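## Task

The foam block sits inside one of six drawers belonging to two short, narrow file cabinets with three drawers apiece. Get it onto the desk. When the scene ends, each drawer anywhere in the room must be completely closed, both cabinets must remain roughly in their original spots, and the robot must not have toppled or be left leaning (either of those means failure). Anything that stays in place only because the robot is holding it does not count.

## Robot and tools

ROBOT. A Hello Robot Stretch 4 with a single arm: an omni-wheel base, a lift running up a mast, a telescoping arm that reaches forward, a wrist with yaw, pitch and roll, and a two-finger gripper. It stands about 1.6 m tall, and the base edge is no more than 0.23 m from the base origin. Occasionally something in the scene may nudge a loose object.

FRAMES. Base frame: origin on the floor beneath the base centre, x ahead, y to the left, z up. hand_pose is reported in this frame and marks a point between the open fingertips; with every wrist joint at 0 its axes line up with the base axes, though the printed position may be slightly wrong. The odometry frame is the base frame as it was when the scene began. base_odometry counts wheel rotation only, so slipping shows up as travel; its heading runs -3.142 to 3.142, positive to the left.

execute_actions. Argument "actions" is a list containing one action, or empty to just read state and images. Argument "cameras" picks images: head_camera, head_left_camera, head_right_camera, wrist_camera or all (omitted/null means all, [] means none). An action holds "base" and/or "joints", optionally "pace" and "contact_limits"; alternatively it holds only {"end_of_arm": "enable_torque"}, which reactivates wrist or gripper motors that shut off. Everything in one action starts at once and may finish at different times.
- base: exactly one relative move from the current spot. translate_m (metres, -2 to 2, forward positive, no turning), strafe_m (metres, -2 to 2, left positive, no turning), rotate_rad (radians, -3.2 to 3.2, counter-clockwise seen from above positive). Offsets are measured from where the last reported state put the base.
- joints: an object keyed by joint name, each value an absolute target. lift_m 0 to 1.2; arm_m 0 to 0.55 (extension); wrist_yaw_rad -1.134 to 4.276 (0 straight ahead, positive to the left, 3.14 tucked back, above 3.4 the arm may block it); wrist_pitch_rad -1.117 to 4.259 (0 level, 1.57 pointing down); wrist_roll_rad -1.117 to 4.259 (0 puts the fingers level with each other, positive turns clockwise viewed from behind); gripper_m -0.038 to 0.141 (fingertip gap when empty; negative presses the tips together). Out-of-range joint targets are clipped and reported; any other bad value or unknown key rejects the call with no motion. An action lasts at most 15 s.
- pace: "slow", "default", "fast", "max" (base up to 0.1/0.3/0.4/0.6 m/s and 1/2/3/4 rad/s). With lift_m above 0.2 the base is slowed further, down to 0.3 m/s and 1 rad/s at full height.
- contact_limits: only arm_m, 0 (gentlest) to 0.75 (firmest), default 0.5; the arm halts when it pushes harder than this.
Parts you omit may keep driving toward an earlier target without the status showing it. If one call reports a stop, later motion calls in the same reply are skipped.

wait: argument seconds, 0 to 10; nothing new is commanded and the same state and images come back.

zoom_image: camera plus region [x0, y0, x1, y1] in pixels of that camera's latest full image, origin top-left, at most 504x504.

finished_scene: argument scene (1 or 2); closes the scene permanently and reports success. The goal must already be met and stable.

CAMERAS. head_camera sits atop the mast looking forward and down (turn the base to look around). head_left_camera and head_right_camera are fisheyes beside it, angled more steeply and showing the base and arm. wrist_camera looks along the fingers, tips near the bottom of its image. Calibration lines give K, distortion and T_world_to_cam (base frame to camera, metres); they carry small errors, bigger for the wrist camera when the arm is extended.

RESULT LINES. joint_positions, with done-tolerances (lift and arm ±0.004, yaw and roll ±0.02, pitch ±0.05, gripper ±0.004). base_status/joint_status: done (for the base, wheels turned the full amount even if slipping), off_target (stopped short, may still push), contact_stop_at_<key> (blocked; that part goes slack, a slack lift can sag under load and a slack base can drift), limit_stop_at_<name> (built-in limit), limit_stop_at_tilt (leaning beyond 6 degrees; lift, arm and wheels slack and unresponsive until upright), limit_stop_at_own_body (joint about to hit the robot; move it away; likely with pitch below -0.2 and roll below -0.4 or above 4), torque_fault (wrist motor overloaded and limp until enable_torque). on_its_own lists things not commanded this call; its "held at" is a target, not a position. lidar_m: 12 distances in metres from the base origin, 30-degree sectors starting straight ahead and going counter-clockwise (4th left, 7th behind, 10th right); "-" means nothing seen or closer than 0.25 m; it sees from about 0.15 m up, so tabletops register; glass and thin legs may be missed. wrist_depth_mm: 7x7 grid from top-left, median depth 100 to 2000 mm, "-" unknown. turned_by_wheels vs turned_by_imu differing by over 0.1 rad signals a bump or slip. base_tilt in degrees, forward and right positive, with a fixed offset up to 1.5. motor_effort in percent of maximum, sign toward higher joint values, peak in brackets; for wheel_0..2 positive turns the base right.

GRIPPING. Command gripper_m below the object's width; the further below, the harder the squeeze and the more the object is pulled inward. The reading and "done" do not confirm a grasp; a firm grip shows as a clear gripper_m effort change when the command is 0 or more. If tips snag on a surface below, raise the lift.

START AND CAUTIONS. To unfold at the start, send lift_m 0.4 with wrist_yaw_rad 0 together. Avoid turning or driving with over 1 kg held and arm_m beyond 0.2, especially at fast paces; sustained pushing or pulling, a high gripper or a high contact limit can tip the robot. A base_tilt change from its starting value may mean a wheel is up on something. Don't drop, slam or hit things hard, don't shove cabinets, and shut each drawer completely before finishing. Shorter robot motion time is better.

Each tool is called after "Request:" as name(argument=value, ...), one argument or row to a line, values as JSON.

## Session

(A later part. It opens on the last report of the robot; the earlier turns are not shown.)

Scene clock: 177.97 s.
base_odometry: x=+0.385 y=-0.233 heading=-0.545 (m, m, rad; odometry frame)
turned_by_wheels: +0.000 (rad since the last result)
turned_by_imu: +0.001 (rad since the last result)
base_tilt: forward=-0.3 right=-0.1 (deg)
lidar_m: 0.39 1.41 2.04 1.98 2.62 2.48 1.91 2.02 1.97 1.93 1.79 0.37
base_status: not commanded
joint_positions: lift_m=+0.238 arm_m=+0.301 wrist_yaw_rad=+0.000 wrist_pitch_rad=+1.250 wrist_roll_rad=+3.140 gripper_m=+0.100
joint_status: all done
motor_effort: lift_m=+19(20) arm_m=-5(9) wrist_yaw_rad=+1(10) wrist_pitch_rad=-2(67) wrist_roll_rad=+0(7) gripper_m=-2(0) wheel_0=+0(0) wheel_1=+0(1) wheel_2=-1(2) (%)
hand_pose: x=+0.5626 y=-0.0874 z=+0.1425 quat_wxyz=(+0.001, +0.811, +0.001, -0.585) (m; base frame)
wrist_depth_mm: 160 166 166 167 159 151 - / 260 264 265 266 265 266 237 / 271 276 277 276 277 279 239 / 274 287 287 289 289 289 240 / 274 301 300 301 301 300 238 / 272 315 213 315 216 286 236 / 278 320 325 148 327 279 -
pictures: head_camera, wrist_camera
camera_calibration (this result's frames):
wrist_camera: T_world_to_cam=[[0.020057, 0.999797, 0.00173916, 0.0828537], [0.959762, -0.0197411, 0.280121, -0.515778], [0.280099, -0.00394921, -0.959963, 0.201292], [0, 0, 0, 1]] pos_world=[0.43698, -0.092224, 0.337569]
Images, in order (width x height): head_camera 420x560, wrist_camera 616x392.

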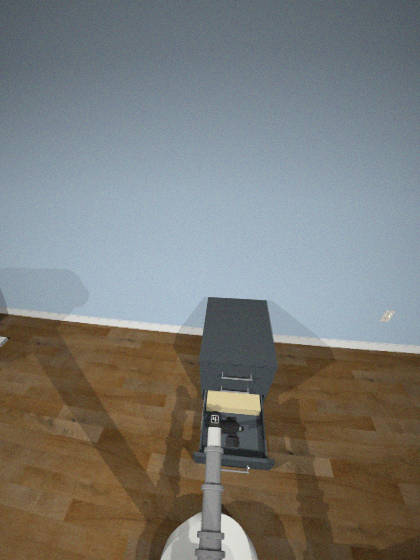

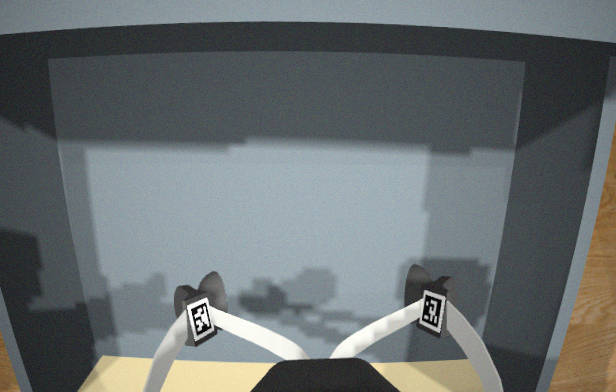

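Request:
execute_actions(
  actions=[
    {"joints":{"lift_m":0.27}},
  ],
  cameras=[],
)

Request:
execute_actions(
  actions=[
    {"joints":{"arm_m":0.45}},
  ],
  cameras=[],
)

Request:
execute_actions(
  actions=[
    {"joints":{"lift_m":0.244},"pace":"slow"},
  ],
  cameras=[],
)

Request:
execute_actions(
  actions=[
    {"joints":{"arm_m":0.3,"lift_m":0.237},"pace":"slow"},
  ],
  cameras=["wrist_camera"],
)

Request:
execute_actions(
  actions=[
    {"joints":{"lift_m":0.27}},
  ],
  cameras=[],
)

Request:
execute_actions(
  actions=[
    {"joints":{"arm_m":0.45}},
  ],
  cameras=[],
)

Request:
execute_actions(
  actions=[
    {"joints":{"lift_m":0.244},"pace":"slow"},
  ],
  cameras=[],
)

Request:
execute_actions(
  actions=[
    {"joints":{"arm_m":0.3,"lift_m":0.237},"pace":"slow"},
  ],
  cameras=["wrist_camera"],
)

Scene clock: 183.53 s.
base_odometry: x=+0.385 y=-0.233 heading=-0.545 (m, m, rad; odometry frame)
turned_by_wheels: +0.000 (rad since the last result)
turned_by_imu: +0.002 (rad since the last result)
base_tilt: forward=-0.3 right=-0.1 (deg)
lidar_m: 0.36 1.40 2.00 1.97 2.64 2.48 1.92 2.08 1.97 1.91 1.75 0.39
base_status: not commanded
joint_positions: lift_m=+0.270 arm_m=+0.301 wrist_yaw_rad=+0.000 wrist_pitch_rad=+1.250 wrist_roll_rad=+3.140 gripper_m=+0.100
joint_status: all done
motor_effort: lift_m=+23(23) arm_m=-5(5) wrist_yaw_rad=+1(1) wrist_pitch_rad=-2(3) wrist_roll_rad=+0(1) gripper_m=-2(0) wheel_0=+0(1) wheel_1=+0(0) wheel_2=-1(1) (%)
hand_pose: x=+0.5626 y=-0.0874 z=+0.1742 quat_wxyz=(+0.001, +0.811, +0.001, -0.585) (m; base frame)
wrist_depth_mm: 163 167 173 175 168 166 - / 270 294 294 296 298 296 239 / 274 307 309 307 309 307 240 / 276 324 322 322 324 317 247 / 274 334 334 334 338 332 327 / 272 347 214 351 217 287 427 / 285 322 327 148 330 281 449
pictures: none
No camera images: the call's "cameras" was empty. Leave "cameras" out to get every camera's image.

Scene clock: 185.03 s.
base_odometry: x=+0.385 y=-0.233 heading=-0.545 (m, m, rad; odometry frame)
turned_by_wheels: +0.000 (rad since the last result)
turned_by_imu: +0.001 (rad since the last result)
base_tilt: forward=-0.3 right=-0.1 (deg)
lidar_m: 0.39 1.42 2.02 1.98 2.61 2.45 1.92 2.05 1.97 1.91 1.77 0.40
base_status: not commanded
joint_positions: lift_m=+0.270 arm_m=+0.449 wrist_yaw_rad=+0.000 wrist_pitch_rad=+1.251 wrist_roll_rad=+3.140 gripper_m=+0.100
joint_status: all done
motor_effort: lift_m=+23(23) arm_m=+5(6) wrist_yaw_rad=+1(1) wrist_pitch_rad=-3(3) wrist_roll_rad=+0(1) gripper_m=-3(0) wheel_0=+0(0) wheel_1=-1(1) wheel_2=-1(1) (%)
hand_pose: x=+0.7109 y=-0.0874 z=+0.1742 quat_wxyz=(+0.001, +0.811, +0.001, -0.585) (m; base frame)
wrist_depth_mm: 276 283 285 285 287 283 - / 278 293 296 296 297 294 237 / 281 306 307 306 307 306 232 / 266 303 309 310 312 286 247 / 253 252 252 253 254 254 402 / 266 265 215 265 216 264 424 / 276 273 274 148 277 267 -
pictures: none
No camera images: the call's "cameras" was empty. Leave "cameras" out to get every camera's image.

Scene clock: 186.03 s.
base_odometry: x=+0.385 y=-0.233 heading=-0.545 (m, m, rad; odometry frame)
turned_by_wheels: +0.000 (rad since the last result)
turned_by_imu: +0.000 (rad since the last result)
base_tilt: forward=-0.3 right=-0.1 (deg)
lidar_m: 0.39 1.41 2.04 1.98 2.63 2.48 1.91 2.04 1.97 1.94 1.78 0.36
base_status: not commanded
joint_positions: lift_m=+0.245 arm_m=+0.449 wrist_yaw_rad=+0.000 wrist_pitch_rad=+1.242 wrist_roll_rad=+3.140 gripper_m=+0.100
joint_status: all done
motor_effort: lift_m=+9(20) arm_m=+5(5) wrist_yaw_rad=+1(3) wrist_pitch_rad=+23(23) wrist_roll_rad=+1(0) gripper_m=-2(0) wheel_0=+0(1) wheel_1=+0(0) wheel_2=-1(1) (%)
hand_pose: x=+0.7133 y=-0.0874 z=+0.1501 quat_wxyz=(+0.001, +0.813, +0.001, -0.582) (m; base frame)
wrist_depth_mm: 263 265 266 265 266 265 - / 268 276 276 276 277 277 237 / 279 287 289 289 290 287 232 / 266 294 294 296 296 283 233 / 233 234 235 236 236 236 232 / 244 245 212 245 241 243 244 / 258 256 257 152 259 255 -
pictures: none
No camera images: the call's "cameras" was empty. Leave "cameras" out to get every camera's image.

Scene clock: 188.80 s.
base_odometry: x=+0.385 y=-0.234 heading=-0.545 (m, m, rad; odometry frame)
turned_by_wheels: +0.000 (rad since the last result)
turned_by_imu: +0.001 (rad since the last result)
base_tilt: forward=-0.3 right=-0.1 (deg)
lidar_m: 0.39 1.41 2.02 1.95 2.65 2.48 1.92 2.02 2.00 1.94 1.79 0.38
base_status: not commanded
joint_positions: lift_m=+0.237 arm_m=+0.301 wrist_yaw_rad=+0.000 wrist_pitch_rad=+1.250 wrist_roll_rad=+3.140 gripper_m=+0.100
joint_status: all done
motor_effort: lift_m=+20(17) arm_m=-5(7) wrist_yaw_rad=+0(10) wrist_pitch_rad=-2(72) wrist_roll_rad=+1(8) gripper_m=+0(3) wheel_0=+0(0) wheel_1=-1(1) wheel_2=-1(2) (%)
hand_pose: x=+0.5626 y=-0.0874 z=+0.1415 quat_wxyz=(+0.001, +0.811, +0.001, -0.585) (m; base frame)
wrist_depth_mm: 160 167 167 169 160 152 - / 259 264 264 264 266 267 238 / 268 273 276 277 277 276 240 / 276 287 286 291 289 287 240 / 276 301 303 300 300 301 239 / 271 312 214 315 217 286 238 / 276 322 325 148 325 278 -
pictures: wrist_camera
camera_calibration (this result's frames):
wrist_camera: T_world_to_cam=[[0.0200177, 0.999798, 0.00173882, 0.0828742], [0.959763, -0.0197033, 0.280119, -0.515487], [0.280097, -0.00393847, -0.959964, 0.20031], [0, 0, 0, 1]] pos_world=[0.43698, -0.0922254, 0.336544]
Images, in order (width x height): wrist_camera 616x392.

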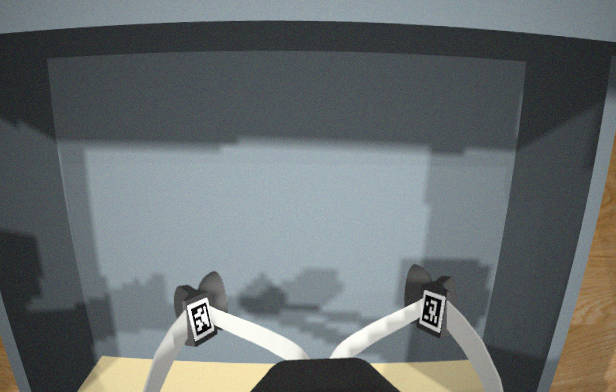

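Scene clock: 189.73 s.
base_odometry: x=+0.385 y=-0.234 heading=-0.545 (m, m, rad; odometry frame)
turned_by_wheels: +0.000 (rad since the last result)
turned_by_imu: +0.000 (rad since the last result)
base_tilt: forward=-0.3 right=-0.1 (deg)
lidar_m: 0.38 1.42 2.01 1.95 2.63 2.47 1.91 2.05 2.00 1.91 1.78 0.38
base_status: not commanded
joint_positions: lift_m=+0.270 arm_m=+0.301 wrist_yaw_rad=+0.000 wrist_pitch_rad=+1.250 wrist_roll_rad=+3.140 gripper_m=+0.100
joint_status: all done
motor_effort: lift_m=+23(21) arm_m=-5(5) wrist_yaw_rad=+1(1) wrist_pitch_rad=-2(2) wrist_roll_rad=+1(0) gripper_m=-3(0) wheel_0=+0(0) wheel_1=-1(1) wheel_2=-1(1) (%)
hand_pose: x=+0.5626 y=-0.0874 z=+0.1742 quat_wxyz=(+0.001, +0.811, +0.001, -0.585) (m; base frame)
wrist_depth_mm: 163 168 174 175 167 166 - / 271 294 294 297 297 294 238 / 273 306 309 310 310 309 239 / 273 320 322 322 324 315 247 / 273 334 336 338 338 330 327 / 274 347 213 351 216 286 424 / 285 322 329 148 330 281 445
pictures: none
No camera images: the call's "cameras" was empty. Leave "cameras" out to get every camera's image.

Scene clock: 191.23 s.
base_odometry: x=+0.385 y=-0.234 heading=-0.545 (m, m, rad; odometry frame)
turned_by_wheels: +0.000 (rad since the last result)
turned_by_imu: +0.001 (rad since the last result)
base_tilt: forward=-0.3 right=-0.1 (deg)
lidar_m: 0.39 1.40 1.99 1.97 2.63 2.49 1.91 2.03 1.99 1.92 1.78 0.40
base_status: not commanded
joint_positions: lift_m=+0.270 arm_m=+0.449 wrist_yaw_rad=+0.000 wrist_pitch_rad=+1.251 wrist_roll_rad=+3.140 gripper_m=+0.100
joint_status: all done
motor_effort: lift_m=+23(23) arm_m=+5(3) wrist_yaw_rad=+1(1) wrist_pitch_rad=-3(3) wrist_roll_rad=+0(0) gripper_m=+0(1) wheel_0=+0(0) wheel_1=+0(1) wheel_2=-1(1) (%)
hand_pose: x=+0.7109 y=-0.0874 z=+0.1742 quat_wxyz=(+0.001, +0.811, +0.001, -0.585) (m; base frame)
wrist_depth_mm: 277 283 283 285 285 287 - / 278 291 296 296 296 291 237 / 281 306 309 306 309 304 231 / 267 303 309 309 312 285 247 / 252 253 253 253 254 256 404 / 263 265 214 265 216 263 421 / 276 273 274 148 277 268 -
pictures: none
No camera images: the call's "cameras" was empty. Leave "cameras" out to get every camera's image.

Scene clock: 192.23 s.
base_odometry: x=+0.385 y=-0.233 heading=-0.545 (m, m, rad; odometry frame)
turned_by_wheels: +0.000 (rad since the last result)
turned_by_imu: +0.000 (rad since the last result)
base_tilt: forward=-0.3 right=-0.1 (deg)
lidar_m: 0.39 1.41 2.02 1.94 2.63 2.48 1.94 2.04 2.00 1.94 1.80 0.39
base_status: not commanded
joint_positions: lift_m=+0.245 arm_m=+0.449 wrist_yaw_rad=+0.000 wrist_pitch_rad=+1.242 wrist_roll_rad=+3.140 gripper_m=+0.100
joint_status: all done
motor_effort: lift_m=+9(22) arm_m=+5(4) wrist_yaw_rad=+1(2) wrist_pitch_rad=+23(23) wrist_roll_rad=+1(1) gripper_m=+1(4) wheel_0=+0(1) wheel_1=+0(0) wheel_2=-1(1) (%)
hand_pose: x=+0.7133 y=-0.0874 z=+0.1501 quat_wxyz=(+0.001, +0.813, +0.001, -0.582) (m; base frame)
wrist_depth_mm: 262 264 264 265 266 266 - / 270 274 274 276 276 277 237 / 279 289 289 290 289 285 233 / 266 294 294 297 297 283 233 / 233 235 236 236 236 237 232 / 245 245 212 246 240 244 244 / 257 256 257 152 257 256 -
pictures: none
No camera images: the call's "cameras" was empty. Leave "cameras" out to get every camera's image.

Scene clock: 195.00 s.
base_odometry: x=+0.385 y=-0.234 heading=-0.545 (m, m, rad; odometry frame)
turned_by_wheels: +0.000 (rad since the last result)
turned_by_imu: +0.001 (rad since the last result)
base_tilt: forward=-0.3 right=-0.1 (deg)
lidar_m: 0.38 1.39 2.03 1.95 2.65 2.50 1.93 2.01 1.99 1.92 1.77 0.40
base_status: not commanded
joint_positions: lift_m=+0.237 arm_m=+0.301 wrist_yaw_rad=+0.000 wrist_pitch_rad=+1.250 wrist_roll_rad=+3.140 gripper_m=+0.100
joint_status: all done
motor_effort: lift_m=+19(18) arm_m=-5(8) wrist_yaw_rad=+1(11) wrist_pitch_rad=-2(71) wrist_roll_rad=+0(8) gripper_m=-3(5) wheel_0=-1(0) wheel_1=+0(0) wheel_2=-1(2) (%)
hand_pose: x=+0.5626 y=-0.0874 z=+0.1415 quat_wxyz=(+0.001, +0.811, +0.001, -0.585) (m; base frame)
wrist_depth_mm: 161 168 168 169 161 153 - / 259 264 265 266 265 265 238 / 268 273 274 276 277 276 240 / 273 286 289 287 287 289 240 / 274 298 301 301 301 298 240 / 272 314 213 315 217 286 237 / 276 322 325 148 327 279 -
pictures: wrist_camera
camera_calibration (this result's frames):
wrist_camera: T_world_to_cam=[[0.0200219, 0.999798, 0.00173892, 0.0828722], [0.959763, -0.0197074, 0.28012, -0.515487], [0.280098, -0.00393959, -0.959963, 0.20031], [0, 0, 0, 1]] pos_world=[0.43698, -0.0922252, 0.336545]
Images, in order (width x height): wrist_camera 616x392.

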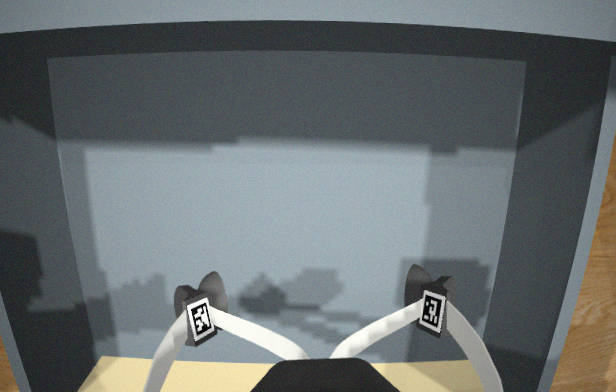

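Request:
execute_actions(
  actions=[
    {"joints":{"lift_m":0.35}},
  ],
  cameras=[],
)

Request:
execute_actions(
  actions=[
    {"base":{"translate_m":-0.2},"joints":{"arm_m":0.07,"wrist_pitch_rad":0.2,"wrist_roll_rad":1.57,"gripper_m":0.06}},
  ],
  cameras=[],
)

Request:
execute_actions(
  actions=[
    {"joints":{"lift_m":0.011}},
  ],
  cameras=[],
)

Request:
execute_actions(
  actions=[
    {"joints":{"arm_m":0.5},"pace":"slow","contact_limits":{"arm_m":0.3}},
  ],
  cameras=["wrist_camera"],
)

Scene clock: 199.53 s.
base_odometry: x=+0.385 y=-0.234 heading=-0.545 (m, m, rad; odometry frame)
turned_by_wheels: +0.000 (rad since the last result)
turned_by_imu: +0.002 (rad since the last result)
base_tilt: forward=-0.3 right=-0.1 (deg)
lidar_m: 0.36 1.38 2.01 1.97 2.65 2.47 1.91 2.04 1.99 1.91 1.77 0.37
base_status: not commanded
joint_positions: lift_m=+0.350 arm_m=+0.301 wrist_yaw_rad=+0.000 wrist_pitch_rad=+1.250 wrist_roll_rad=+3.140 gripper_m=+0.100
joint_status: all done
motor_effort: lift_m=+23(26) arm_m=-5(5) wrist_yaw_rad=+1(1) wrist_pitch_rad=-2(2) wrist_roll_rad=+0(1) gripper_m=+0(0) wheel_0=+0(0) wheel_1=-1(0) wheel_2=-1(1) (%)
hand_pose: x=+0.5626 y=-0.0874 z=+0.2542 quat_wxyz=(+0.001, +0.811, +0.001, -0.585) (m; base frame)
wrist_depth_mm: 237 239 243 245 242 242 - / 307 368 373 375 377 332 433 / 439 379 389 387 389 362 455 / 466 397 404 407 407 394 477 / 488 413 421 421 424 421 496 / 517 389 214 421 218 512 525 / 539 375 375 148 375 379 544
pictures: none
No camera images: the call's "cameras" was empty. Leave "cameras" out to get every camera's image.

Scene clock: 201.60 s.
base_odometry: x=+0.214 y=-0.130 heading=-0.545 (m, m, rad; odometry frame)
turned_by_wheels: +0.000 (rad since the last result)
turned_by_imu: +0.001 (rad since the last result)
base_tilt: forward=-0.3 right=-0.1 (deg)
lidar_m: 0.57 1.63 2.03 1.96 2.54 2.27 1.72 1.81 1.99 1.88 2.06 0.61
base_status: done
joint_positions: lift_m=+0.350 arm_m=+0.071 wrist_yaw_rad=+0.000 wrist_pitch_rad=+0.203 wrist_roll_rad=+1.570 gripper_m=+0.060
joint_status: all done
motor_effort: lift_m=+23(23) arm_m=-4(5) wrist_yaw_rad=+2(0) wrist_pitch_rad=-10(13) wrist_roll_rad=-2(5) gripper_m=-1(5) wheel_0=-1(7) wheel_1=-1(3) wheel_2=-1(8) (%)
hand_pose: x=+0.5243 y=-0.0875 z=+0.4699 quat_wxyz=(+0.704, +0.703, +0.072, -0.072) (m; base frame)
wrist_depth_mm: 1060 1138 1160 1229 1138 723 359 / 1078 1118 1182 1229 991 647 366 / 1098 1160 640 661 683 640 370 / 1098 1160 640 654 699 640 530 / 1098 1182 654 661 699 647 530 / 1118 1182 216 668 199 609 377 / 1138 1182 1255 154 1098 521 377
pictures: none
No camera images: the call's "cameras" was empty. Leave "cameras" out to get every camera's image.

Scene clock: 204.00 s.
base_odometry: x=+0.214 y=-0.130 heading=-0.545 (m, m, rad; odometry frame)
turned_by_wheels: +0.000 (rad since the last result)
turned_by_imu: +0.001 (rad since the last result)
base_tilt: forward=-0.3 right=-0.1 (deg)
lidar_m: 0.56 1.62 2.03 1.97 2.54 2.27 1.71 1.81 2.01 1.89 2.03 0.60
base_status: not commanded
joint_positions: lift_m=+0.011 arm_m=+0.071 wrist_yaw_rad=+0.000 wrist_pitch_rad=+0.203 wrist_roll_rad=+1.570 gripper_m=+0.060
joint_status: all done
motor_effort: lift_m=+18(17) arm_m=-5(4) wrist_yaw_rad=+1(1) wrist_pitch_rad=-9(8) wrist_roll_rad=-1(2) gripper_m=+1(2) wheel_0=-2(2) wheel_1=-1(1) wheel_2=+0(0) (%)
hand_pose: x=+0.5243 y=-0.0875 z=+0.1313 quat_wxyz=(+0.704, +0.703, +0.072, -0.072) (m; base frame)
wrist_depth_mm: 1078 1118 282 296 310 248 - / 1060 1098 285 297 314 251 202 / 559 597 287 298 322 256 206 / 559 591 289 297 324 258 208 / 564 597 289 298 325 260 208 / 574 597 216 300 198 247 208 / 854 1138 290 154 329 235 -
pictures: none
No camera images: the call's "cameras" was empty. Leave "cameras" out to get every camera's image.

Scene clock: 209.57 s.
base_odometry: x=+0.214 y=-0.130 heading=-0.544 (m, m, rad; odometry frame)
turned_by_wheels: +0.001 (rad since the last result)
turned_by_imu: +0.003 (rad since the last result)
base_tilt: forward=-0.3 right=-0.1 (deg)
lidar_m: 0.91 1.62 2.04 1.98 2.54 2.27 1.72 1.82 1.99 1.92 2.01 1.00
base_status: not commanded
joint_positions: lift_m=+0.011 arm_m=+0.498 wrist_yaw_rad=+0.000 wrist_pitch_rad=+0.199 wrist_roll_rad=+1.569 gripper_m=+0.060
joint_status: all done
motor_effort: lift_m=+18(18) arm_m=+11(16) wrist_yaw_rad=+0(23) wrist_pitch_rad=+2(8) wrist_roll_rad=+1(1) gripper_m=-2(4) wheel_0=+5(5) wheel_1=+3(3) wheel_2=-1(7) (%)
contact_limits: arm_m 0.3
hand_pose: x=+0.9519 y=-0.0873 z=+0.1324 quat_wxyz=(+0.704, +0.703, +0.070, -0.070) (m; base frame)
wrist_depth_mm: 206 213 224 238 251 247 - / 207 216 228 238 252 252 203 / 208 217 229 238 255 256 206 / 211 220 232 243 256 258 208 / 213 221 234 244 258 260 208 / 212 223 207 246 198 248 208 / 200 223 236 151 264 234 -
pictures: wrist_camera
camera_calibration (this result's frames):
wrist_camera: T_world_to_cam=[[-0.192904, 0.0201226, -0.981011, 0.3223], [0.0392586, 0.999147, 0.0127749, 0.114011], [0.980432, -0.0360488, -0.193529, -0.688331], [0, 0, 0, 1]] pos_world=[0.732559, -0.145213, 0.181511]
Images, in order (width x height): wrist_camera 616x392.

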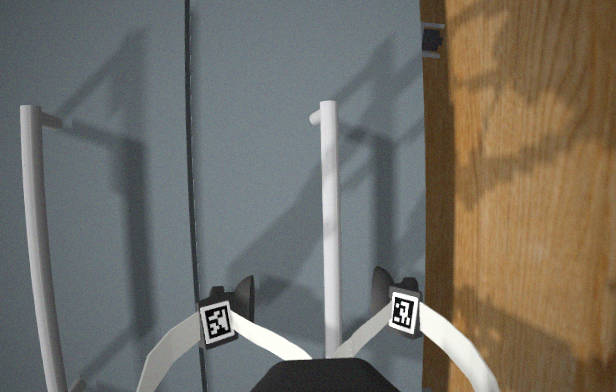

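Closed and cabinet restored. Next cabinet, on the left wall.

Request:
execute_actions(
  actions=[
    {"joints":{"arm_m":0.07}},
  ],
  cameras=[],
)

Request:
execute_actions(
  actions=[
    {"base":{"rotate_rad":1.55},"joints":{"lift_m":0.255,"wrist_pitch_rad":0,"arm_m":0}},
  ],
  cameras=["head_camera"],
)

Scene clock: 213.57 s.
base_odometry: x=+0.214 y=-0.130 heading=-0.545 (m, m, rad; odometry frame)
turned_by_wheels: -0.001 (rad since the last result)
turned_by_imu: +0.001 (rad since the last result)
base_tilt: forward=-0.3 right=-0.1 (deg)
lidar_m: 0.92 1.63 2.04 1.97 2.55 2.26 1.74 1.80 1.98 1.91 2.05 0.97
base_status: not commanded
joint_positions: lift_m=+0.011 arm_m=+0.071 wrist_yaw_rad=+0.000 wrist_pitch_rad=+0.203 wrist_roll_rad=+1.570 gripper_m=+0.060
joint_status: all done
motor_effort: lift_m=+18(18) arm_m=-5(6) wrist_yaw_rad=+1(7) wrist_pitch_rad=-8(8) wrist_roll_rad=+0(2) gripper_m=-1(1) wheel_0=-1(5) wheel_1=-1(3) wheel_2=+0(1) (%)
hand_pose: x=+0.5243 y=-0.0874 z=+0.1314 quat_wxyz=(+0.704, +0.703, +0.072, -0.071) (m; base frame)
wrist_depth_mm: 1060 1118 1182 750 375 247 - / 1060 1160 1160 683 382 252 204 / 585 615 647 668 389 256 206 / 585 621 640 683 397 258 208 / 597 621 654 683 402 259 210 / 597 627 214 683 198 248 209 / 1078 1160 1205 154 377 234 -
pictures: none
No camera images: the call's "cameras" was empty. Leave "cameras" out to get every camera's image.

Scene clock: 215.60 s.
base_odometry: x=+0.214 y=-0.130 heading=+1.005 (m, m, rad; odometry frame)
turned_by_wheels: +1.550 (rad since the last result)
turned_by_imu: +1.588 (rad since the last result)
base_tilt: forward=-0.3 right=-0.1 (deg)
lidar_m: 1.99 2.55 2.28 1.72 1.81 1.99 1.93 2.06 0.99 0.92 1.61 2.02
base_status: done
joint_positions: lift_m=+0.024 arm_m=+0.055 wrist_yaw_rad=+0.000 wrist_pitch_rad=+0.003 wrist_roll_rad=+1.570 gripper_m=+0.060
joint_status: lift_m limit_stop_at_own_body (moved +0.013 of +0.244); arm_m limit_stop_at_own_body (moved -0.016 of -0.071); the others done
on_its_own: lift_m is slack since a limit_stop_at_own_body (your +0.255 is given up); arm_m is slack since a limit_stop_at_own_body (your +0.000 is given up)
motor_effort: lift_m=+20(25) arm_m=+0(7) wrist_yaw_rad=+1(4) wrist_pitch_rad=-9(15) wrist_roll_rad=+0(0) gripper_m=-1(3) wheel_0=+0(7) wheel_1=+1(1) wheel_2=+1(9) (%)
hand_pose: x=+0.5142 y=-0.0874 z=+0.2012 quat_wxyz=(+0.707, +0.707, +0.001, -0.001) (m; base frame)
wrist_depth_mm: - - - - 723 384 - / - - - - 750 389 286 / - - - - 788 404 289 / - - - - 809 410 297 / - - - - 820 413 296 / - - 216 - 198 382 297 / - - - 153 723 355 294
pictures: head_camera
Images, in order (width x height): head_camera 420x560.

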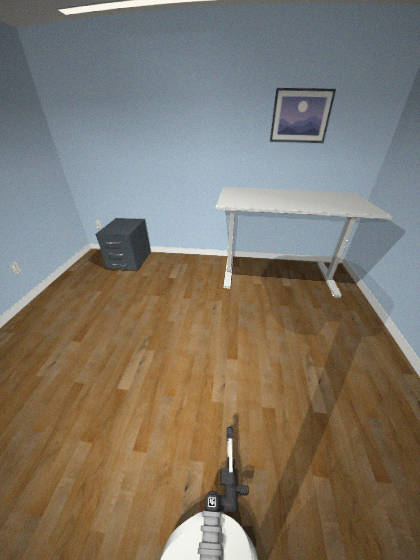

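Request:
execute_actions(
  actions=[
    {"base":{"strafe_m":1.33},"joints":{"lift_m":0.255},"pace":"fast"},
  ],
  cameras=[],
)

Request:
execute_actions(
  actions=[
    {"base":{"translate_m":1.2},"pace":"fast"},
  ],
  cameras=["head_camera","wrist_camera"],
)

Scene clock: 222.63 s.
base_odometry: x=-0.909 y=+0.583 heading=+1.005 (m, m, rad; odometry frame)
turned_by_wheels: +0.000 (rad since the last result)
turned_by_imu: -0.003 (rad since the last result)
base_tilt: forward=-0.3 right=-0.1 (deg)
lidar_m: 2.27 1.17 0.89 0.56 0.40 0.57 1.84 2.02 2.83 2.26 2.77 2.39
base_status: done
joint_positions: lift_m=+0.255 arm_m=+0.055 wrist_yaw_rad=+0.000 wrist_pitch_rad=+0.003 wrist_roll_rad=+1.570 gripper_m=+0.060
joint_status: all done
on_its_own: arm_m is slack since a limit_stop_at_own_body (your +0.000 is given up)
motor_effort: lift_m=+22(23) arm_m=+0(0) wrist_yaw_rad=+1(1) wrist_pitch_rad=-8(9) wrist_roll_rad=+1(0) gripper_m=-4(0) wheel_0=+0(13) wheel_1=-2(16) wheel_2=+0(1) (%)
hand_pose: x=+0.5142 y=-0.0874 z=+0.4322 quat_wxyz=(+0.707, +0.707, +0.001, -0.001) (m; base frame)
wrist_depth_mm: - - - - 1576 842 597 / - - - - 1708 831 597 / - - - - 1708 891 609 / - - - - 1708 878 615 / - - - - 1808 891 621 / - - 216 - 198 842 621 / - - 1983 154 1576 778 640
pictures: none
No camera images: the call's "cameras" was empty. Leave "cameras" out to get every camera's image.

Scene clock: 227.00 s.
base_odometry: x=-0.266 y=+1.596 heading=+1.005 (m, m, rad; odometry frame)
turned_by_wheels: +0.000 (rad since the last result)
turned_by_imu: +0.000 (rad since the last result)
base_tilt: forward=-0.3 right=-0.1 (deg)
lidar_m: 1.06 1.09 0.82 0.79 0.84 1.24 1.55 3.28 2.57 2.92 1.51 1.65
base_status: done
joint_positions: lift_m=+0.255 arm_m=+0.055 wrist_yaw_rad=+0.000 wrist_pitch_rad=+0.003 wrist_roll_rad=+1.570 gripper_m=+0.060
joint_status: not commanded
on_its_own: arm_m is slack since a limit_stop_at_own_body (your +0.000 is given up)
motor_effort: lift_m=+22(22) arm_m=+0(0) wrist_yaw_rad=+1(1) wrist_pitch_rad=-9(9) wrist_roll_rad=+1(1) gripper_m=+0(5) wheel_0=-1(6) wheel_1=-2(1) wheel_2=+1(11) (%)
hand_pose: x=+0.5142 y=-0.0874 z=+0.4322 quat_wxyz=(+0.707, +0.707, +0.001, -0.001) (m; base frame)
wrist_depth_mm: 1366 1336 1308 1336 1397 842 603 / 1366 1366 1397 1336 1397 866 597 / 1366 1366 1366 1366 831 831 609 / 1366 1397 1397 820 820 831 621 / 1397 1336 1366 820 831 831 627 / 1397 1397 216 842 198 842 615 / 1397 1397 1464 153 1464 778 640
pictures: head_camera, wrist_camera
camera_calibration (this result's frames):
wrist_camera: T_world_to_cam=[[0.0019355, 0.0205506, -0.999787, 0.439951], [0.0364549, 0.999123, 0.0206076, 0.125542], [0.999333, -0.0364871, 0.00118463, -0.295156], [0, 0, 0, 1]] pos_world=[0.289531, -0.145243, 0.437619]
Images, in order (width x height): head_camera 420x560, wrist_camera 616x392.

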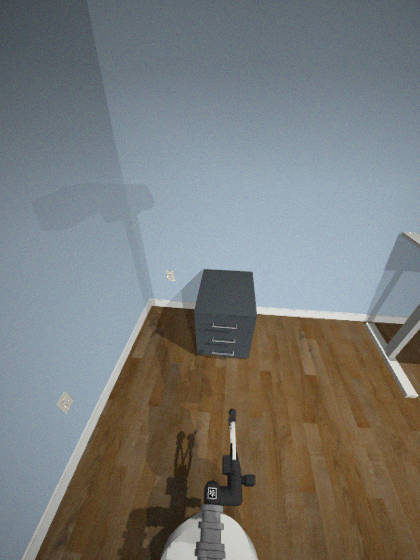

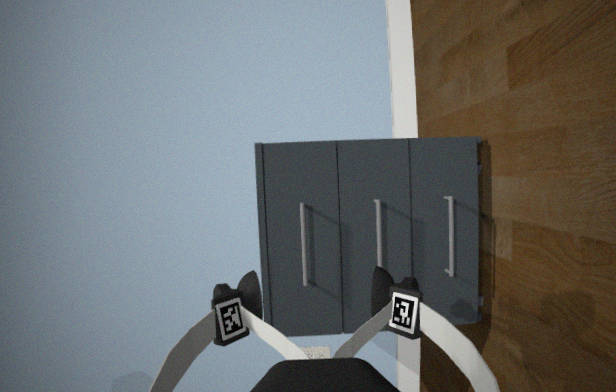

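Request:
execute_actions(
  actions=[
    {"base":{"translate_m":0.22},"joints":{"lift_m":0.26,"arm_m":0.3}},
  ],
  cameras=[],
)

Request:
execute_actions(
  actions=[
    {"joints":{"arm_m":0.45},"contact_limits":{"arm_m":0.2},"pace":"slow"},
  ],
  cameras=["wrist_camera"],
)

Request:
execute_actions(
  actions=[
    {"joints":{"gripper_m":-0.035}},
  ],
  cameras=[],
)

Request:
execute_actions(
  actions=[
    {"joints":{"arm_m":0.1},"pace":"slow"},
  ],
  cameras=["head_camera"],
)

Scene clock: 231.83 s.
base_odometry: x=-0.148 y=+1.782 heading=+1.006 (m, m, rad; odometry frame)
turned_by_wheels: +0.000 (rad since the last result)
turned_by_imu: +0.002 (rad since the last result)
base_tilt: forward=-0.3 right=-0.1 (deg)
lidar_m: 0.83 1.06 0.81 0.77 0.83 1.20 1.65 3.51 2.69 2.14 1.37 0.91
base_status: done
joint_positions: lift_m=+0.260 arm_m=+0.299 wrist_yaw_rad=+0.000 wrist_pitch_rad=+0.002 wrist_roll_rad=+1.570 gripper_m=+0.060
joint_status: all done
motor_effort: lift_m=+23(23) arm_m=+5(6) wrist_yaw_rad=+1(1) wrist_pitch_rad=-8(9) wrist_roll_rad=+0(0) gripper_m=+1(3) wheel_0=+2(6) wheel_1=+1(2) wheel_2=+2(8) (%)
hand_pose: x=+0.7586 y=-0.0874 z=+0.4373 quat_wxyz=(+0.707, +0.707, +0.001, -0.001) (m; base frame)
wrist_depth_mm: 878 904 891 904 904 831 609 / 878 878 891 343 343 349 349 / 917 904 343 343 347 349 351 / 904 917 347 349 351 351 351 / 917 904 351 349 351 351 357 / 917 931 216 355 198 357 357 / 946 946 353 154 355 357 362
pictures: none
No camera images: the call's "cameras" was empty. Leave "cameras" out to get every camera's image.

Scene clock: 233.90 s.
base_odometry: x=-0.148 y=+1.782 heading=+1.005 (m, m, rad; odometry frame)
turned_by_wheels: +0.000 (rad since the last result)
turned_by_imu: +0.001 (rad since the last result)
base_tilt: forward=-0.3 right=-0.1 (deg)
lidar_m: 0.85 1.07 0.79 0.78 0.84 1.20 1.62 3.49 2.69 2.10 1.40 0.93
base_status: not commanded
joint_positions: lift_m=+0.260 arm_m=+0.412 wrist_yaw_rad=+0.000 wrist_pitch_rad=+0.002 wrist_roll_rad=+1.570 gripper_m=+0.060
joint_status: arm_m contact_stop (moved +0.113 of +0.151)
on_its_own: arm_m is slack since a contact_stop (your +0.450 is given up)
motor_effort: lift_m=+23(23) arm_m=+0(11) wrist_yaw_rad=+2(21) wrist_pitch_rad=-7(9) wrist_roll_rad=+0(0) gripper_m=-2(4) wheel_0=+2(5) wheel_1=+1(3) wheel_2=+1(7) (%)
contact_limits: arm_m 0.2
hand_pose: x=+0.8711 y=-0.0875 z=+0.4374 quat_wxyz=(+0.707, +0.707, +0.001, -0.001) (m; base frame)
wrist_depth_mm: 768 759 242 242 246 246 - / 768 788 243 244 247 247 248 / 788 778 245 247 246 250 250 / 788 798 247 248 248 251 249 / 809 809 248 249 251 253 253 / 809 798 216 251 198 254 254 / 809 820 251 154 253 254 -
pictures: wrist_camera
camera_calibration (this result's frames):
wrist_camera: T_world_to_cam=[[0.00263921, 0.0206305, -0.999784, 0.44382], [0.0368232, 0.999107, 0.0207137, 0.112168], [0.999318, -0.0368699, 0.00187717, -0.652122], [0, 0, 0, 1]] pos_world=[0.646376, -0.145268, 0.442624]
Images, in order (width x height): wrist_camera 616x392.

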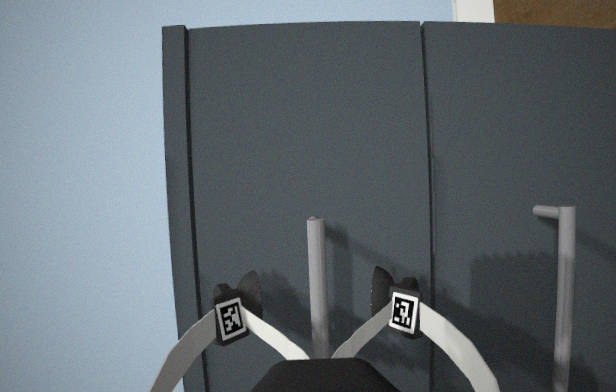

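not run: a stop came earlier in this reply.

not run: a stop came earlier in this reply.

Cabinet rolled ~1cm.

Request:
execute_actions(
  actions=[
    {"joints":{"arm_m":0.418},"pace":"slow"},
  ],
  cameras=[],
)

Request:
execute_actions(
  actions=[
    {"joints":{"gripper_m":-0.035}},
  ],
  cameras=[],
)

Request:
execute_actions(
  actions=[
    {"joints":{"arm_m":0.11},"pace":"slow"},
  ],
  cameras=["head_camera"],
)

Request:
execute_actions(
  actions=[
    {"joints":{"arm_m":0.43},"pace":"slow"},
  ],
  cameras=[],
)

Request:
execute_actions(
  actions=[
    {"joints":{"gripper_m":0.06}},
  ],
  cameras=[],
)

Request:
execute_actions(
  actions=[
    {"joints":{"arm_m":0.34}},
  ],
  cameras=[],
)

Request:
execute_actions(
  actions=[
    {"joints":{"lift_m":0.107}},
  ],
  cameras=[],
)

Request:
execute_actions(
  actions=[
    {"joints":{"arm_m":0.418},"pace":"slow"},
  ],
  cameras=[],
)

Request:
execute_actions(
  actions=[
    {"joints":{"gripper_m":-0.035}},
  ],
  cameras=[],
)

Request:
execute_actions(
  actions=[
    {"joints":{"arm_m":0.11},"pace":"slow"},
  ],
  cameras=["head_camera"],
)

Scene clock: 242.30 s.
base_odometry: x=-0.149 y=+1.782 heading=+1.005 (m, m, rad; odometry frame)
turned_by_wheels: +0.000 (rad since the last result)
turned_by_imu: +0.001 (rad since the last result)
base_tilt: forward=-0.3 right=-0.1 (deg)
lidar_m: 0.87 1.05 0.81 0.77 0.83 1.21 1.64 3.50 2.68 2.14 1.41 0.93
base_status: not commanded
joint_positions: lift_m=+0.260 arm_m=+0.417 wrist_yaw_rad=-0.001 wrist_pitch_rad=+0.001 wrist_roll_rad=+1.570 gripper_m=+0.060
joint_status: all done
motor_effort: lift_m=+23(23) arm_m=+7(9) wrist_yaw_rad=+5(5) wrist_pitch_rad=-4(7) wrist_roll_rad=+0(0) gripper_m=+0(1) wheel_0=+2(2) wheel_1=+1(1) wheel_2=+0(1) (%)
hand_pose: x=+0.8760 y=-0.0879 z=+0.4378 quat_wxyz=(+0.707, +0.707, +0.000, -0.001) (m; base frame)
wrist_depth_mm: 759 768 237 238 239 241 - / 768 788 237 239 243 241 243 / 778 778 241 241 242 243 245 / 778 788 241 242 245 244 247 / 798 788 243 245 245 247 249 / 809 809 216 245 198 248 250 / 809 809 246 150 248 248 -
pictures: none
No camera images: the call's "cameras" was empty. Leave "cameras" out to get every camera's image.

Scene clock: 243.93 s.
base_odometry: x=-0.148 y=+1.782 heading=+1.005 (m, m, rad; odometry frame)
turned_by_wheels: +0.000 (rad since the last result)
turned_by_imu: +0.001 (rad since the last result)
base_tilt: forward=-0.3 right=-0.1 (deg)
lidar_m: 0.85 1.09 0.81 0.77 0.83 1.22 1.63 3.51 2.69 2.11 1.39 0.89
base_status: not commanded
joint_positions: lift_m=+0.260 arm_m=+0.417 wrist_yaw_rad=+0.001 wrist_pitch_rad=+0.004 wrist_roll_rad=+1.570 gripper_m=-0.034
joint_status: all done
motor_effort: lift_m=+21(23) arm_m=+3(8) wrist_yaw_rad=-2(5) wrist_pitch_rad=-12(11) wrist_roll_rad=+0(0) gripper_m=-18(19) wheel_0=+2(2) wheel_1=+1(1) wheel_2=+2(2) (%)
hand_pose: x=+0.8770 y=-0.0871 z=+0.4371 quat_wxyz=(+0.707, +0.707, +0.002, -0.001) (m; base frame)
wrist_depth_mm: 759 778 227 229 230 240 - / 768 778 229 229 231 241 242 / 778 778 230 232 231 243 243 / 798 798 231 234 234 245 245 / 788 788 232 234 236 245 247 / 798 798 234 202 184 248 250 / 820 788 236 218 238 153 -
pictures: none
No camera images: the call's "cameras" was empty. Leave "cameras" out to get every camera's image.

Scene clock: 248.30 s.
base_odometry: x=-0.149 y=+1.782 heading=+1.006 (m, m, rad; odometry frame)
turned_by_wheels: +0.001 (rad since the last result)
turned_by_imu: +0.002 (rad since the last result)
base_tilt: forward=-0.3 right=-0.1 (deg)
lidar_m: 0.52 0.62 0.80 0.78 0.82 1.20 1.63 3.50 2.69 2.11 1.41 0.60
base_status: not commanded
joint_positions: lift_m=+0.260 arm_m=+0.111 wrist_yaw_rad=+0.008 wrist_pitch_rad=+0.005 wrist_roll_rad=+1.570 gripper_m=-0.034
joint_status: all done
on_its_own: wrist_yaw_rad is at rest, and its effort (-23) is outside its rest range (-13 to +13)
motor_effort: lift_m=+22(21) arm_m=-5(8) wrist_yaw_rad=-23(23) wrist_pitch_rad=-15(16) wrist_roll_rad=+0(0) gripper_m=-19(20) wheel_0=+5(5) wheel_1=+2(2) wheel_2=+5(5) (%)
hand_pose: x=+0.5710 y=-0.0851 z=+0.4367 quat_wxyz=(+0.707, +0.707, +0.005, +0.001) (m; base frame)
wrist_depth_mm: 1078 1042 226 228 229 831 603 / 1060 1060 227 229 230 798 580 / 1078 1098 229 231 232 559 564 / 1078 1098 231 233 233 554 564 / 1118 1098 233 234 236 559 569 / 1118 1118 233 201 186 569 569 / 1160 1138 236 218 238 154 580
pictures: head_camera
Images, in order (width x height): head_camera 420x560.

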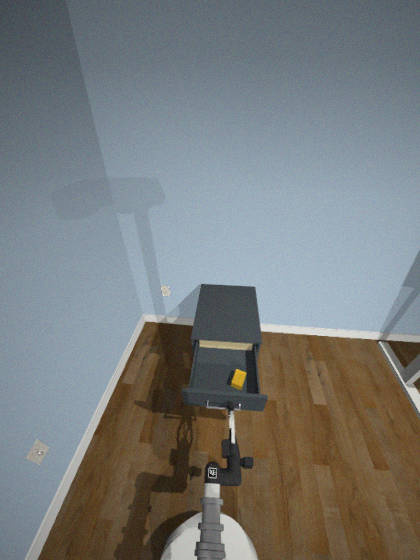

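Scene clock: 252.77 s.
base_odometry: x=-0.148 y=+1.782 heading=+1.005 (m, m, rad; odometry frame)
turned_by_wheels: -0.001 (rad since the last result)
turned_by_imu: +0.000 (rad since the last result)
base_tilt: forward=-0.3 right=-0.1 (deg)
lidar_m: 0.85 1.07 0.80 0.78 0.85 1.21 1.64 3.51 2.68 2.11 1.40 0.93
base_status: not commanded
joint_positions: lift_m=+0.260 arm_m=+0.429 wrist_yaw_rad=-0.004 wrist_pitch_rad=+0.004 wrist_roll_rad=+1.570 gripper_m=-0.034
joint_status: all done
motor_effort: lift_m=+22(22) arm_m=+5(11) wrist_yaw_rad=+12(23) wrist_pitch_rad=-12(15) wrist_roll_rad=+0(0) gripper_m=-18(19) wheel_0=-1(5) wheel_1=-1(2) wheel_2=-2(5) (%)
hand_pose: x=+0.8880 y=-0.0885 z=+0.4369 quat_wxyz=(+0.707, +0.707, +0.000, -0.003) (m; base frame)
wrist_depth_mm: 759 759 226 226 229 231 - / 759 750 227 228 230 232 233 / 768 788 227 230 230 234 234 / 778 768 230 229 232 233 235 / 778 788 229 231 234 235 236 / 788 788 230 200 185 236 236 / 788 788 232 215 235 153 -
pictures: none
No camera images: the call's "cameras" was empty. Leave "cameras" out to get every camera's image.

Scene clock: 254.40 s.
base_odometry: x=-0.149 y=+1.782 heading=+1.005 (m, m, rad; odometry frame)
turned_by_wheels: +0.000 (rad since the last result)
turned_by_imu: +0.001 (rad since the last result)
base_tilt: forward=-0.3 right=-0.1 (deg)
lidar_m: 0.88 1.10 0.81 0.77 0.83 1.19 1.62 3.52 2.66 2.11 1.40 0.92
base_status: not commanded
joint_positions: lift_m=+0.260 arm_m=+0.429 wrist_yaw_rad=-0.002 wrist_pitch_rad=+0.004 wrist_roll_rad=+1.570 gripper_m=+0.060
joint_status: all done
motor_effort: lift_m=+21(22) arm_m=+5(6) wrist_yaw_rad=+8(15) wrist_pitch_rad=-12(13) wrist_roll_rad=+0(0) gripper_m=+1(17) wheel_0=+2(2) wheel_1=+1(1) wheel_2=-4(4) (%)
hand_pose: x=+0.8882 y=-0.0881 z=+0.4370 quat_wxyz=(+0.707, +0.707, +0.001, -0.002) (m; base frame)
wrist_depth_mm: 759 768 229 230 233 234 - / 759 759 229 231 232 234 236 / 778 768 231 230 234 235 236 / 759 778 232 234 235 236 237 / 798 788 232 233 237 238 239 / 788 778 233 199 193 238 240 / 778 809 208 186 238 239 -
pictures: none
No camera images: the call's "cameras" was empty. Leave "cameras" out to get every camera's image.

Scene clock: 255.63 s.
base_odometry: x=-0.148 y=+1.782 heading=+1.005 (m, m, rad; odometry frame)
turned_by_wheels: +0.000 (rad since the last result)
turned_by_imu: +0.001 (rad since the last result)
base_tilt: forward=-0.3 right=-0.1 (deg)
lidar_m: 0.84 1.07 0.81 0.77 0.84 1.20 1.67 3.52 2.70 2.10 1.38 0.92
base_status: not commanded
joint_positions: lift_m=+0.260 arm_m=+0.341 wrist_yaw_rad=+0.000 wrist_pitch_rad=+0.003 wrist_roll_rad=+1.570 gripper_m=+0.060
joint_status: all done
motor_effort: lift_m=+22(21) arm_m=-4(3) wrist_yaw_rad=+1(8) wrist_pitch_rad=-9(17) wrist_roll_rad=+0(0) gripper_m=+0(0) wheel_0=+2(2) wheel_1=+1(1) wheel_2=+1(3) (%)
hand_pose: x=+0.8002 y=-0.0874 z=+0.4373 quat_wxyz=(+0.707, +0.707, +0.001, -0.001) (m; base frame)
wrist_depth_mm: 866 842 842 854 866 842 609 / 854 866 317 319 322 320 324 / 842 866 320 320 322 324 324 / 854 866 320 320 324 325 325 / 854 891 324 324 325 325 329 / 878 878 216 325 198 329 332 / 878 878 325 154 329 294 332
pictures: none
No camera images: the call's "cameras" was empty. Leave "cameras" out to get every camera's image.

Scene clock: 257.33 s.
base_odometry: x=-0.148 y=+1.782 heading=+1.005 (m, m, rad; odometry frame)
turned_by_wheels: +0.000 (rad since the last result)
turned_by_imu: +0.001 (rad since the last result)
base_tilt: forward=-0.3 right=-0.1 (deg)
lidar_m: 0.83 1.07 0.81 0.77 0.83 1.19 1.63 3.47 2.66 2.10 1.42 0.93
base_status: not commanded
joint_positions: lift_m=+0.107 arm_m=+0.341 wrist_yaw_rad=+0.000 wrist_pitch_rad=+0.003 wrist_roll_rad=+1.570 gripper_m=+0.060
joint_status: all done
motor_effort: lift_m=+17(21) arm_m=-4(4) wrist_yaw_rad=+1(1) wrist_pitch_rad=-8(9) wrist_roll_rad=+0(0) gripper_m=-3(4) wheel_0=+1(1) wheel_1=+1(1) wheel_2=+1(1) (%)
hand_pose: x=+0.8002 y=-0.0874 z=+0.2847 quat_wxyz=(+0.707, +0.707, +0.001, -0.001) (m; base frame)
wrist_depth_mm: 842 842 854 854 842 544 394 / 314 315 317 320 320 320 324 / 315 317 319 320 320 325 324 / 317 317 320 322 325 327 325 / 319 320 320 324 327 325 329 / 320 322 215 325 198 329 327 / 324 322 325 154 329 294 332
pictures: none
No camera images: the call's "cameras" was empty. Leave "cameras" out to get every camera's image.

Scene clock: 259.37 s.
base_odometry: x=-0.148 y=+1.782 heading=+1.005 (m, m, rad; odometry frame)
turned_by_wheels: +0.000 (rad since the last result)
turned_by_imu: +0.001 (rad since the last result)
base_tilt: forward=-0.3 right=-0.1 (deg)
lidar_m: 0.86 1.05 0.79 0.78 0.84 1.21 1.63 3.50 2.67 2.12 1.39 0.91
base_status: not commanded
joint_positions: lift_m=+0.107 arm_m=+0.417 wrist_yaw_rad=+0.000 wrist_pitch_rad=+0.003 wrist_roll_rad=+1.570 gripper_m=+0.060
joint_status: all done
motor_effort: lift_m=+18(18) arm_m=+5(7) wrist_yaw_rad=+1(1) wrist_pitch_rad=-9(8) wrist_roll_rad=+0(0) gripper_m=-2(3) wheel_0=+1(1) wheel_1=+1(1) wheel_2=+1(1) (%)
hand_pose: x=+0.8765 y=-0.0874 z=+0.2847 quat_wxyz=(+0.707, +0.707, +0.001, -0.001) (m; base frame)
wrist_depth_mm: 237 239 241 242 242 243 - / 238 240 242 243 243 246 247 / 240 240 242 244 246 247 248 / 240 242 245 246 246 249 250 / 242 244 245 247 249 250 250 / 242 244 216 247 198 250 251 / 244 246 248 153 252 252 -
pictures: none
No camera images: the call's "cameras" was empty. Leave "cameras" out to get every camera's image.

Scene clock: 261.00 s.
base_odometry: x=-0.148 y=+1.782 heading=+1.006 (m, m, rad; odometry frame)
turned_by_wheels: +0.000 (rad since the last result)
turned_by_imu: +0.001 (rad since the last result)
base_tilt: forward=-0.3 right=-0.1 (deg)
lidar_m: 0.87 1.08 0.81 0.76 0.82 1.21 1.62 3.49 2.67 2.12 1.40 0.92
base_status: not commanded
joint_positions: lift_m=+0.107 arm_m=+0.418 wrist_yaw_rad=+0.001 wrist_pitch_rad=+0.006 wrist_roll_rad=+1.570 gripper_m=-0.034
joint_status: all done
motor_effort: lift_m=+18(18) arm_m=+3(5) wrist_yaw_rad=-3(3) wrist_pitch_rad=-16(19) wrist_roll_rad=+0(1) gripper_m=-24(20) wheel_0=+1(2) wheel_1=+1(1) wheel_2=+1(1) (%)
hand_pose: x=+0.8770 y=-0.0870 z=+0.2838 quat_wxyz=(+0.707, +0.707, +0.002, -0.001) (m; base frame)
wrist_depth_mm: 236 239 232 233 236 244 - / 237 238 234 235 236 245 245 / 238 240 234 236 237 248 247 / 240 241 236 237 238 247 248 / 240 242 236 237 239 249 250 / 241 244 238 204 185 251 251 / 243 243 239 222 242 155 -
pictures: none
No camera images: the call's "cameras" was empty. Leave "cameras" out to get every camera's image.

Scene clock: 265.37 s.
base_odometry: x=-0.149 y=+1.782 heading=+1.006 (m, m, rad; odometry frame)
turned_by_wheels: +0.001 (rad since the last result)
turned_by_imu: +0.002 (rad since the last result)
base_tilt: forward=-0.3 right=-0.1 (deg)
lidar_m: 0.57 0.60 0.82 0.77 0.84 1.20 1.64 3.51 2.67 2.10 1.39 0.59
base_status: not commanded
joint_positions: lift_m=+0.107 arm_m=+0.111 wrist_yaw_rad=+0.008 wrist_pitch_rad=+0.007 wrist_roll_rad=+1.570 gripper_m=-0.034
joint_status: all done
on_its_own: wrist_yaw_rad is at rest, and its effort (-24) is outside its rest range (-13 to +13)
motor_effort: lift_m=+19(19) arm_m=-5(7) wrist_yaw_rad=-24(23) wrist_pitch_rad=-20(20) wrist_roll_rad=+0(0) gripper_m=-19(23) wheel_0=+5(4) wheel_1=+1(1) wheel_2=+4(4) (%)
hand_pose: x=+0.5711 y=-0.0850 z=+0.2834 quat_wxyz=(+0.707, +0.707, +0.005, +0.001) (m; base frame)
wrist_depth_mm: 1060 1060 230 230 233 530 392 / 1042 1078 230 233 235 544 399 / 1078 544 233 234 236 554 404 / 1078 1098 235 236 236 559 399 / 1078 1098 236 237 238 559 413 / 1098 1098 237 202 185 535 418 / 1118 1138 237 204 242 156 410
pictures: head_camera
Images, in order (width x height): head_camera 420x560.

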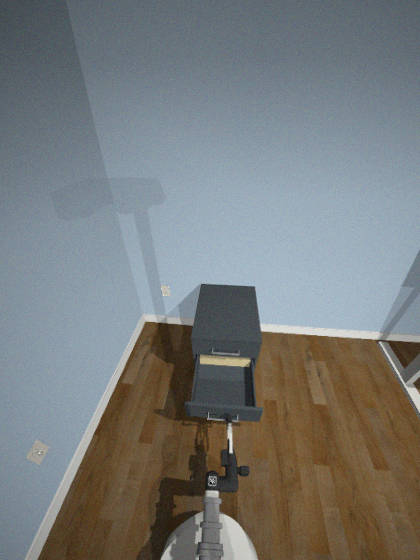

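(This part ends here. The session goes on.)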